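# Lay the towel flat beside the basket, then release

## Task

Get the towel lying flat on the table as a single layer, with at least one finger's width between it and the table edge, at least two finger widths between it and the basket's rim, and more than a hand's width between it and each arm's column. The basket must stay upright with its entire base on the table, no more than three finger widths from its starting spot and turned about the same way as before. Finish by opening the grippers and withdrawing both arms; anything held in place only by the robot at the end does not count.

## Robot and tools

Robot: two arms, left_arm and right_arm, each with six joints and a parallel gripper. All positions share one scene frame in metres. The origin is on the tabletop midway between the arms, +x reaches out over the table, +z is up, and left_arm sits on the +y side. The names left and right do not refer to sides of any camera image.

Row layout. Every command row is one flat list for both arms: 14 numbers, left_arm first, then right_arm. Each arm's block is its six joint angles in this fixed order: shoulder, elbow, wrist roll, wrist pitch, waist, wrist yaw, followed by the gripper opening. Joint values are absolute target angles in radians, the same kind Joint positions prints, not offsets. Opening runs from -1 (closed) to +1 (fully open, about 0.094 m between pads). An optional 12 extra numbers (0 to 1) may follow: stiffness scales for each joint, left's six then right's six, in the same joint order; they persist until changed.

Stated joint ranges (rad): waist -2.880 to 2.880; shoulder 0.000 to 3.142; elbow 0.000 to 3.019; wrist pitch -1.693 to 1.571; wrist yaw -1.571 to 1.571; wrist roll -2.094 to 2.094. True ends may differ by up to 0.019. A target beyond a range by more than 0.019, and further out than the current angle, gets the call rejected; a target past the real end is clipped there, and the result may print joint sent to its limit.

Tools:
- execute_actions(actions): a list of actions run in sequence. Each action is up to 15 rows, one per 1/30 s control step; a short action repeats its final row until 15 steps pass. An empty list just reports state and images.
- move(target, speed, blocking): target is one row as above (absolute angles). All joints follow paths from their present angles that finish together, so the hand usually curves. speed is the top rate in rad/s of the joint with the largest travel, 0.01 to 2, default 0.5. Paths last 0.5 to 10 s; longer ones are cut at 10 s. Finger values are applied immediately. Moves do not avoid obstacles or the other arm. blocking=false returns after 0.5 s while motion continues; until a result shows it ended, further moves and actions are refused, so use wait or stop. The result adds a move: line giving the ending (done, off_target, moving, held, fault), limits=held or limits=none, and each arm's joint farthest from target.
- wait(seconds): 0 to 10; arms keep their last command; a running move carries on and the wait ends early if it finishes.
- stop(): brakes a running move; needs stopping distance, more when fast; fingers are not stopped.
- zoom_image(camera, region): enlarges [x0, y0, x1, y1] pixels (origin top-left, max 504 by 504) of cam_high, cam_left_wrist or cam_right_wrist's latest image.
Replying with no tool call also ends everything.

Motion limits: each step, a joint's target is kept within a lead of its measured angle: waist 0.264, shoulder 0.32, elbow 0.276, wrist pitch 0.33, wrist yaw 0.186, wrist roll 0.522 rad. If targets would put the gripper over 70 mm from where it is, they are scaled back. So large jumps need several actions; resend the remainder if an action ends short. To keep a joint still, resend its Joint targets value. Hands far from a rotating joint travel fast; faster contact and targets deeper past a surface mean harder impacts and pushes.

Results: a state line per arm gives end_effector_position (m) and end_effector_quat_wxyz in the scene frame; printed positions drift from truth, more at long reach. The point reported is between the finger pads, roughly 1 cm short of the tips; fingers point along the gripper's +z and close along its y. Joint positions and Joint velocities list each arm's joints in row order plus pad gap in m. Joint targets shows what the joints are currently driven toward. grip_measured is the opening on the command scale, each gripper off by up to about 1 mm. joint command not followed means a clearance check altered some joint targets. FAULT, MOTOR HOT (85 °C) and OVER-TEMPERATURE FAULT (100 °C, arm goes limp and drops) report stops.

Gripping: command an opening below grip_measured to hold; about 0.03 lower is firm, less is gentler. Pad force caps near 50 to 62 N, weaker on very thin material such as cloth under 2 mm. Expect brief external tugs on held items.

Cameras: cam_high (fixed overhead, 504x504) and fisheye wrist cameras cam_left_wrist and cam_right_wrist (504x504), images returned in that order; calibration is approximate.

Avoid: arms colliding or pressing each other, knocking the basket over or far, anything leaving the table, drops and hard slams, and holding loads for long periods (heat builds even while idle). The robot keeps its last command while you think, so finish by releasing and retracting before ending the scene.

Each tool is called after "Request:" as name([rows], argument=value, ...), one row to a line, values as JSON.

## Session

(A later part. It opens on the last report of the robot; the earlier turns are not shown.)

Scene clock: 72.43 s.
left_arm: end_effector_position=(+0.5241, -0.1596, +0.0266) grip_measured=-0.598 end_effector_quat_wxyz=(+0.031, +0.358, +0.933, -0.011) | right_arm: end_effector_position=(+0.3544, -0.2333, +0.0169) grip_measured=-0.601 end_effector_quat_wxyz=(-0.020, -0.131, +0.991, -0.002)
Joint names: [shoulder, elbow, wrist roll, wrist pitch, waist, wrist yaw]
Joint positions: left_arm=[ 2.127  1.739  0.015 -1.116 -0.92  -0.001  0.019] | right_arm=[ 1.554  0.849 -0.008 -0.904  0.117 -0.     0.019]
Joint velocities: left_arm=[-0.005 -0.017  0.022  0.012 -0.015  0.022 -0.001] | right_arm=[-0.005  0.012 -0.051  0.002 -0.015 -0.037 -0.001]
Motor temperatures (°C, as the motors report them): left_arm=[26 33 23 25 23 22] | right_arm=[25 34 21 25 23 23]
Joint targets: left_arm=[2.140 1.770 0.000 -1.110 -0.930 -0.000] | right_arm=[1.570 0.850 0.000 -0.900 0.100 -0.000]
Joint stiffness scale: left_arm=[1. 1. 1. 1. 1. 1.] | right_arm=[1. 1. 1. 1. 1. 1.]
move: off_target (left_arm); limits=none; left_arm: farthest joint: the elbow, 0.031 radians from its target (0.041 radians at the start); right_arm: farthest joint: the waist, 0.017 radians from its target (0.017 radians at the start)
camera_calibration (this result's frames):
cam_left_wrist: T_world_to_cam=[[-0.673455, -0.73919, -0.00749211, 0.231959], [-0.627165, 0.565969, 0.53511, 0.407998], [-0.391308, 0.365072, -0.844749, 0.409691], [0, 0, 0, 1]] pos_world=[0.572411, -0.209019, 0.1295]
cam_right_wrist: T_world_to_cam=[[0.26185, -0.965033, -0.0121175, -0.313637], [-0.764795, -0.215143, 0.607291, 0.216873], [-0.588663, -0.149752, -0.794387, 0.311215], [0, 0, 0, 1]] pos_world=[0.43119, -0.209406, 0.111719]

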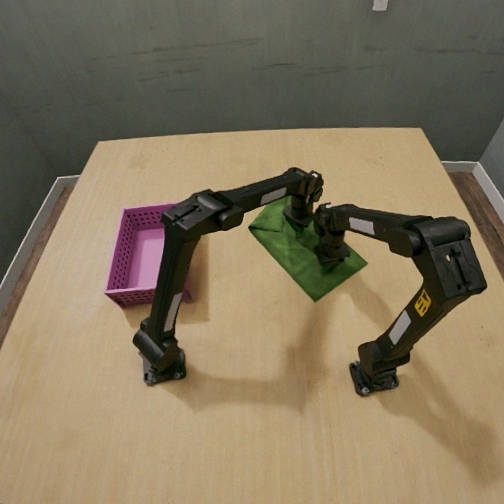

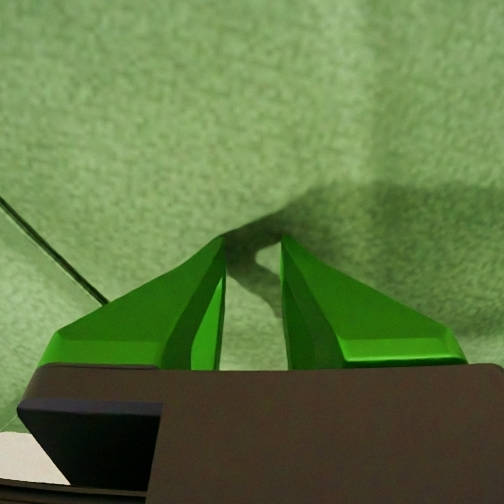

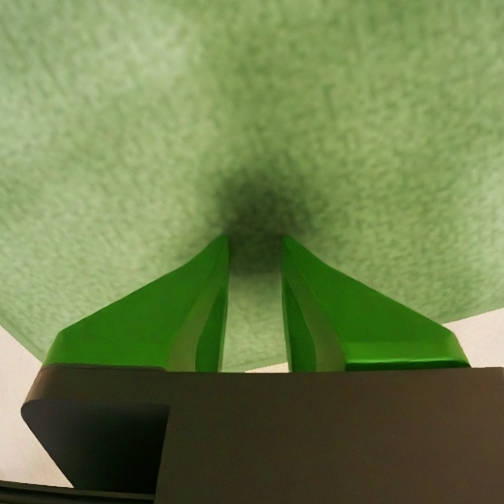

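Request:
move(target=[2.16,1.77,0,-1.11,-0.92,0,-0.6,1.6,0.85,0,-0.9,0.1,0,-0.6], speed=0.2)

Request:
move(target=[2.16,1.77,0,-1.11,-0.75,0,-0.6,1.6,0.85,0,-0.9,0.1,0,-0.6], speed=0.15)

Request:
move(target=[2.16,1.77,0,-1.11,-0.58,0,-0.6,1.6,0.85,0,-0.9,0.1,0,-0.6], speed=0.15)

Request:
move(target=[1.3,1.4,0,-1.4,-0.6,0,-0.6,1.6,0.85,0,-0.9,0.1,0,-0.6], speed=0.8)

Scene clock: 78.77 s.
left_arm: end_effector_position=(+0.5236, -0.1592, +0.0252) grip_measured=-0.598 end_effector_quat_wxyz=(+0.030, +0.358, +0.933, -0.011) | right_arm: end_effector_position=(+0.3538, -0.2335, +0.0148) grip_measured=-0.601 end_effector_quat_wxyz=(-0.023, -0.131, +0.991, -0.003)
Joint names: [shoulder, elbow, wrist roll, wrist pitch, waist, wrist yaw]
Joint positions: left_arm=[ 2.128  1.738  0.015 -1.116 -0.92  -0.001  0.019] | right_arm=[ 1.56   0.849 -0.008 -0.904  0.117 -0.     0.019]
Joint velocities: left_arm=[-0.005  0.002 -0.051 -0.007 -0.005 -0.095 -0.   ] | right_arm=[ 0.005 -0.017  0.095 -0.012 -0.005  0.022  0.   ]
Motor temperatures (°C, as the motors report them): left_arm=[26 32 23 25 23 22] | right_arm=[25 34 21 25 23 23]
Joint targets: left_arm=[2.160 1.770 0.000 -1.110 -0.920 -0.000] | right_arm=[1.600 0.850 -0.000 -0.900 0.100 -0.000]
Joint stiffness scale: left_arm=[1. 1. 1. 1. 1. 1.] | right_arm=[1. 1. 1. 1. 1. 1.]
move: off_target (left_arm, right_arm); limits=none; left_arm: farthest joint: the shoulder, 0.032 radians from its target (0.033 radians at the start); right_arm: farthest joint: the shoulder, 0.040 radians from its target (0.046 radians at the start)
camera_calibration (this result's frames):
cam_left_wrist: T_world_to_cam=[[-0.67347, -0.739177, -0.00743694, 0.231945], [-0.626087, 0.565026, 0.537364, 0.407453], [-0.393005, 0.366555, -0.843318, 0.40929], [0, 0, 0, 1]] pos_world=[0.572161, -0.2088, 0.127936]
cam_right_wrist: T_world_to_cam=[[0.261778, -0.965051, -0.0121837, -0.313632], [-0.761193, -0.214208, 0.612128, 0.216459], [-0.593345, -0.150968, -0.790665, 0.310447], [0, 0, 0, 1]] pos_world=[0.431071, -0.209437, 0.109138]

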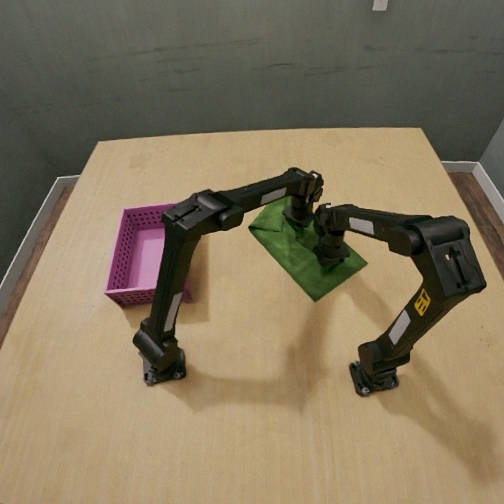

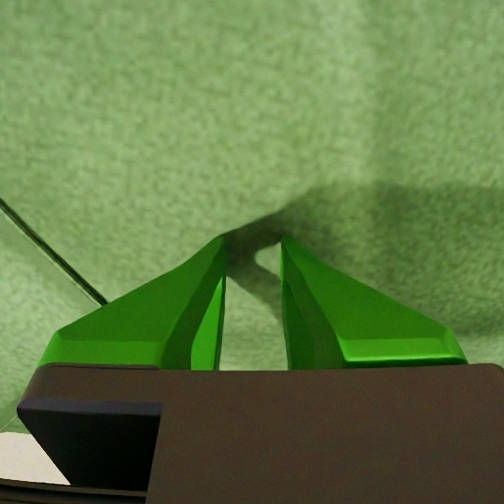

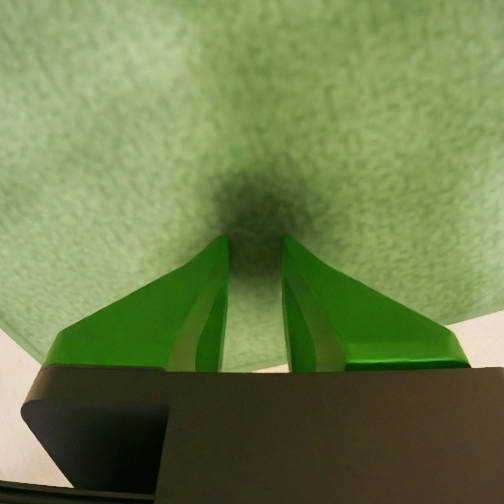

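Scene clock: 80.30 s.
left_arm: end_effector_position=(+0.5831, -0.0796, +0.0252) grip_measured=-0.598 end_effector_quat_wxyz=(+0.030, +0.285, +0.958, -0.010) | right_arm: end_effector_position=(+0.3538, -0.2335, +0.0148) grip_measured=-0.601 end_effector_quat_wxyz=(-0.023, -0.131, +0.991, -0.003)
Joint names: [shoulder, elbow, wrist roll, wrist pitch, waist, wrist yaw]
Joint positions: left_arm=[ 2.128  1.738  0.015 -1.116 -0.765  0.003  0.019] | right_arm=[ 1.56   0.849 -0.008 -0.904  0.117 -0.     0.019]
Joint velocities: left_arm=[ 0.015 -0.037 -0.037 -0.022 -0.005  0.007 -0.   ] | right_arm=[ 0.005  0.007 -0.022  0.007 -0.005  0.007 -0.001]
Motor temperatures (°C, as the motors report them): left_arm=[26 32 23 25 23 22] | right_arm=[25 34 21 25 23 23]
Joint targets: left_arm=[2.160 1.770 0.000 -1.110 -0.750 0.000] | right_arm=[1.600 0.850 0.000 -0.900 0.100 0.000]
Joint stiffness scale: left_arm=[1. 1. 1. 1. 1. 1.] | right_arm=[1. 1. 1. 1. 1. 1.]
move: off_target (left_arm, right_arm); limits=none; left_arm: farthest joint: the shoulder, 0.032 radians from its target (0.032 radians at the start); right_arm: farthest joint: the shoulder, 0.040 radians from its target (0.040 radians at the start)
camera_calibration (this result's frames):
cam_left_wrist: T_world_to_cam=[[-0.551936, -0.83388, -0.00325024, 0.252362], [-0.704252, 0.464043, 0.537303, 0.437288], [-0.446538, 0.298846, -0.843383, 0.429335], [0, 0, 0, 1]] pos_world=[0.638962, -0.120786, 0.127959]
cam_right_wrist: T_world_to_cam=[[0.261778, -0.965051, -0.0121837, -0.313632], [-0.761193, -0.214208, 0.612128, 0.216459], [-0.593345, -0.150968, -0.790665, 0.310447], [0, 0, 0, 1]] pos_world=[0.431071, -0.209437, 0.109138]

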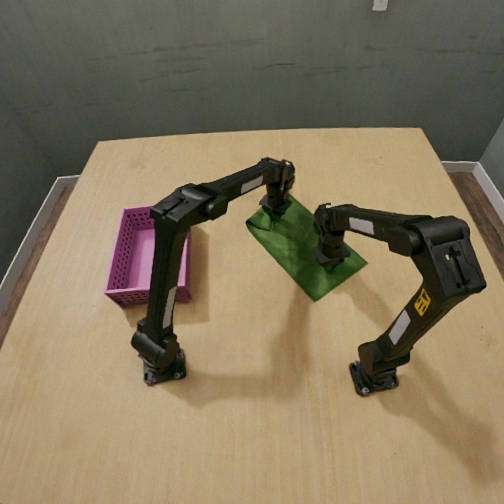

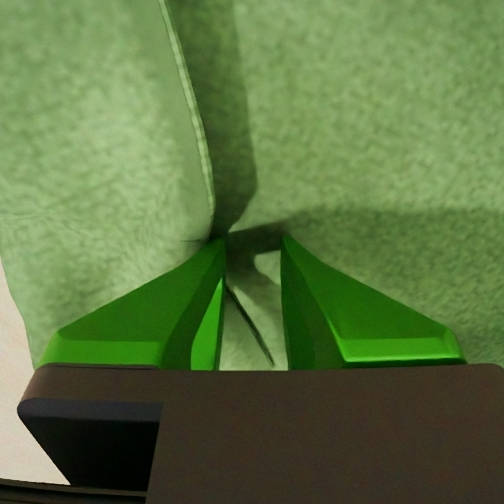

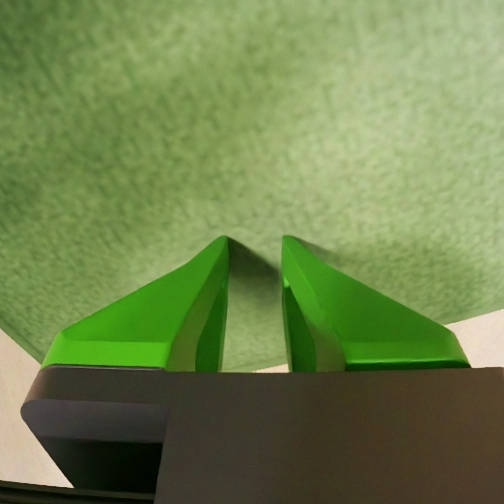

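Scene clock: 81.97 s.
left_arm: end_effector_position=(+0.6351, +0.0208, +0.0250) grip_measured=-0.598 end_effector_quat_wxyz=(+0.031, +0.200, +0.979, -0.008) | right_arm: end_effector_position=(+0.3538, -0.2335, +0.0148) grip_measured=-0.601 end_effector_quat_wxyz=(-0.023, -0.131, +0.991, -0.003)
Joint names: [shoulder, elbow, wrist roll, wrist pitch, waist, wrist yaw]
Joint positions: left_arm=[ 2.128  1.738  0.015 -1.116 -0.591  0.005  0.019] | right_arm=[ 1.56   0.849 -0.008 -0.904  0.117 -0.     0.019]
Joint velocities: left_arm=[ 0.005  0.007  0.022  0.007 -0.005  0.037  0.   ] | right_arm=[-0.005 -0.002 -0.051  0.002 -0.005 -0.007 -0.001]
Motor temperatures (°C, as the motors report them): left_arm=[26 32 23 25 23 22] | right_arm=[25 33 21 25 23 23]
Joint targets: left_arm=[2.160 1.770 0.000 -1.110 -0.580 -0.000] | right_arm=[1.600 0.850 0.000 -0.900 0.100 0.000]
Joint stiffness scale: left_arm=[1. 1. 1. 1. 1. 1.] | right_arm=[1. 1. 1. 1. 1. 1.]
move: off_target (left_arm, right_arm); limits=none; left_arm: farthest joint: the shoulder, 0.032 radians from its target (0.032 radians at the start); right_arm: farthest joint: the shoulder, 0.040 radians from its target (0.040 radians at the start)
camera_calibration (this result's frames):
cam_left_wrist: T_world_to_cam=[[-0.398651, -0.9171, -0.00210039, 0.269052], [-0.773747, 0.335106, 0.537606, 0.474251], [-0.492334, 0.215942, -0.843194, 0.453152], [0, 0, 0, 1]] pos_world=[0.69731, -0.0100313, 0.1277]
cam_right_wrist: T_world_to_cam=[[0.261778, -0.965051, -0.0121837, -0.313632], [-0.761193, -0.214208, 0.612128, 0.216459], [-0.593345, -0.150968, -0.790665, 0.310447], [0, 0, 0, 1]] pos_world=[0.431071, -0.209437, 0.109138]

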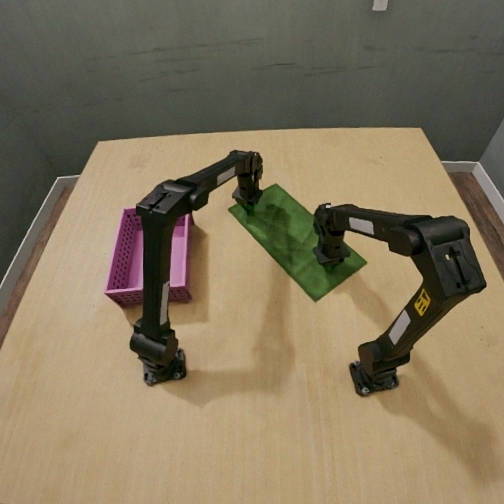

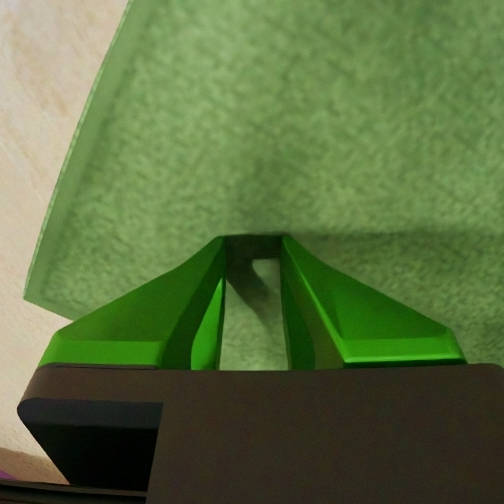

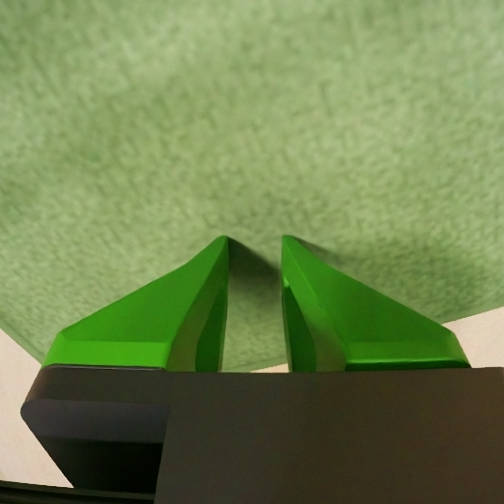

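Scene clock: 83.63 s.
left_arm: end_effector_position=(+0.4327, +0.1041, +0.3155) grip_measured=-0.598 end_effector_quat_wxyz=(+0.136, +0.199, +0.970, -0.027) | right_arm: end_effector_position=(+0.3538, -0.2335, +0.0148) grip_measured=-0.601 end_effector_quat_wxyz=(-0.023, -0.131, +0.991, -0.003)
Joint names: [shoulder, elbow, wrist roll, wrist pitch, waist, wrist yaw]
Joint positions: left_arm=[ 1.291  1.392  0.015 -1.395 -0.591  0.002  0.019] | right_arm=[ 1.56   0.849 -0.008 -0.904  0.117 -0.     0.019]
Joint velocities: left_arm=[ 0.005  0.012 -0.081 -0.012  0.005  0.081 -0.   ] | right_arm=[ 0.005 -0.007 -0.022 -0.002 -0.005 -0.081 -0.   ]
Motor temperatures (°C, as the motors report them): left_arm=[26 32 23 25 23 22] | right_arm=[25 33 21 25 23 23]
Joint targets: left_arm=[1.300 1.400 -0.000 -1.400 -0.600 -0.000] | right_arm=[1.600 0.850 -0.000 -0.900 0.100 -0.000]
Joint stiffness scale: left_arm=[1. 1. 1. 1. 1. 1.] | right_arm=[1. 1. 1. 1. 1. 1.]
move: off_target (right_arm); limits=none; left_arm: farthest joint: the wrist roll, 0.015 radians from its target (0.015 radians at the start); right_arm: farthest joint: the shoulder, 0.040 radians from its target (0.040 radians at the start)
camera_calibration (this result's frames):
cam_left_wrist: T_world_to_cam=[[-0.397213, -0.917685, -0.00871608, 0.266983], [-0.862118, 0.369871, 0.346335, 0.228532], [-0.314603, 0.145083, -0.93807, 0.540925], [0, 0, 0, 1]] pos_world=[0.473247, 0.0819998, 0.430604]
cam_right_wrist: T_world_to_cam=[[0.261778, -0.965051, -0.0121837, -0.313632], [-0.761193, -0.214208, 0.612128, 0.216459], [-0.593345, -0.150968, -0.790665, 0.310447], [0, 0, 0, 1]] pos_world=[0.431071, -0.209437, 0.109138]

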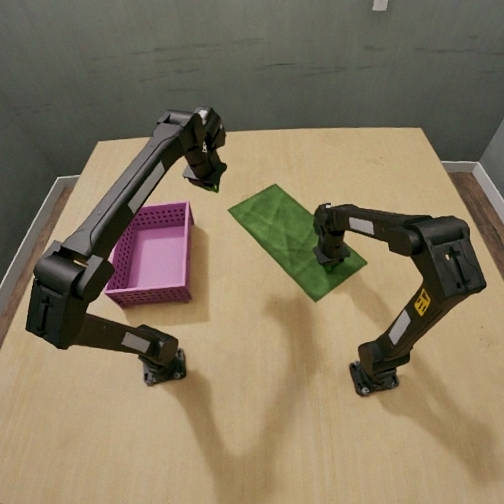

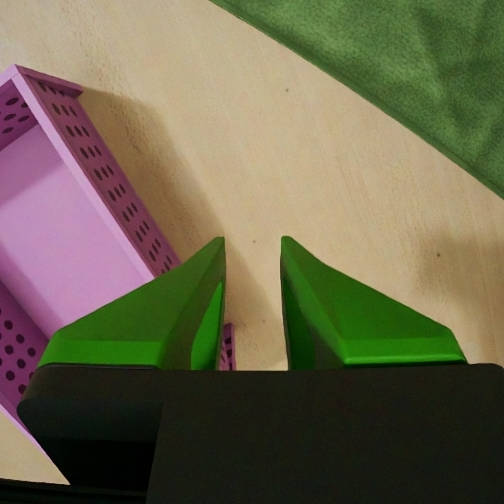

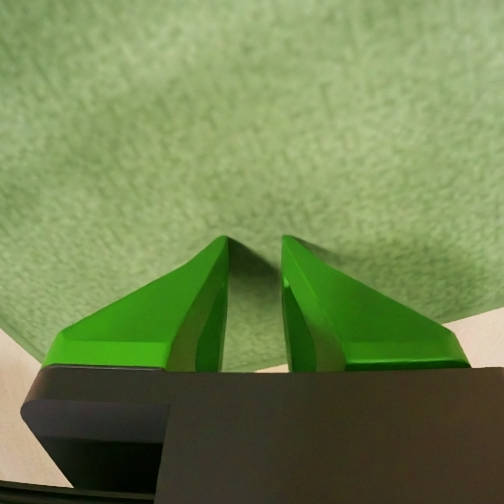

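Request:
move(target=[0.8,1.0,0,-1.3,-0.6,0,0,0.8,0.9,0,-1.2,0.1,0,0], speed=0.8)

Request:
finished_scene(scene=2)

Scene clock: 87.33 s.
left_arm: end_effector_position=(+0.3014, +0.1580, +0.3010) grip_measured=-0.002 end_effector_quat_wxyz=(+0.219, +0.196, +0.955, -0.043) | right_arm: end_effector_position=(+0.2826, -0.2520, +0.2511) grip_measured=-0.002 end_effector_quat_wxyz=(+0.220, -0.128, +0.967, +0.027)
Joint names: [shoulder, elbow, wrist roll, wrist pitch, waist, wrist yaw]
Joint positions: left_arm=[ 0.798  0.991  0.015 -1.314 -0.591  0.002  0.047] | right_arm=[ 0.789  0.857 -0.008 -1.192  0.117 -0.     0.047]
Joint velocities: left_arm=[ 0.015 -0.007 -0.051 -0.022 -0.005  0.007 -0.001] | right_arm=[-0.015 -0.007 -0.037 -0.002 -0.005  0.037 -0.   ]
Motor temperatures (°C, as the motors report them): left_arm=[26 32 23 25 23 22] | right_arm=[25 34 21 25 23 23]
Joint targets: left_arm=[0.800 1.000 0.000 -1.300 -0.600 0.000] | right_arm=[0.800 0.900 0.000 -1.200 0.100 -0.000]
Joint stiffness scale: left_arm=[1. 1. 1. 1. 1. 1.] | right_arm=[1. 1. 1. 1. 1. 1.]
move: off_target (right_arm); limits=none; left_arm: farthest joint: the wrist roll, 0.015 radians from its target (0.015 radians at the start); right_arm: farthest joint: the elbow, 0.043 radians from its target (0.051 radians at the start)
camera_calibration (this result's frames):
cam_left_wrist: T_world_to_cam=[[-0.395566, -0.91836, -0.0119191, 0.264669], [-0.904166, 0.387108, 0.18064, 0.160261], [-0.161279, 0.0822321, -0.983477, 0.455573], [0, 0, 0, 1]] pos_world=[0.323071, 0.14356, 0.42225]
cam_right_wrist: T_world_to_cam=[[0.266106, -0.963927, -0.00563672, -0.312542], [-0.950265, -0.263307, 0.166328, 0.166675], [-0.161812, -0.0389045, -0.986054, 0.407676], [0, 0, 0, 1]] pos_world=[0.307522, -0.241521, 0.372507]

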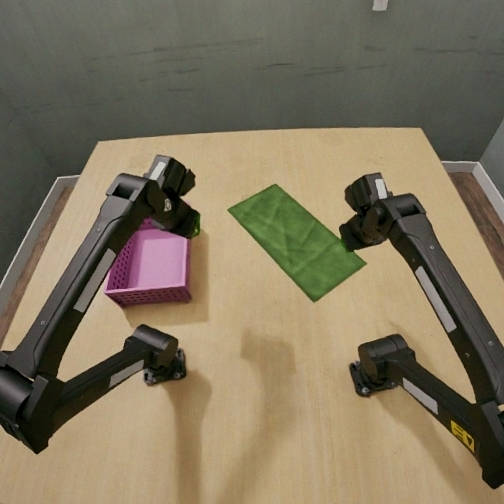

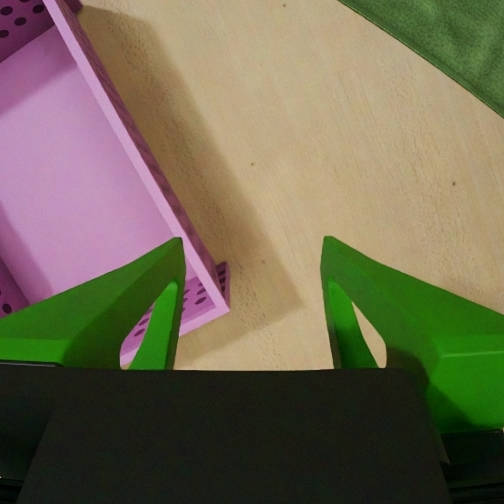

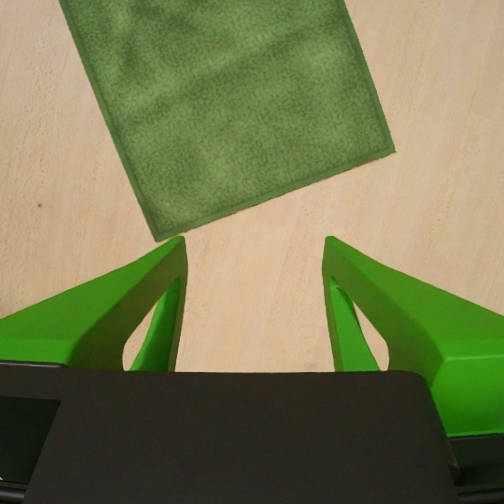

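The scene is finished: the task was done.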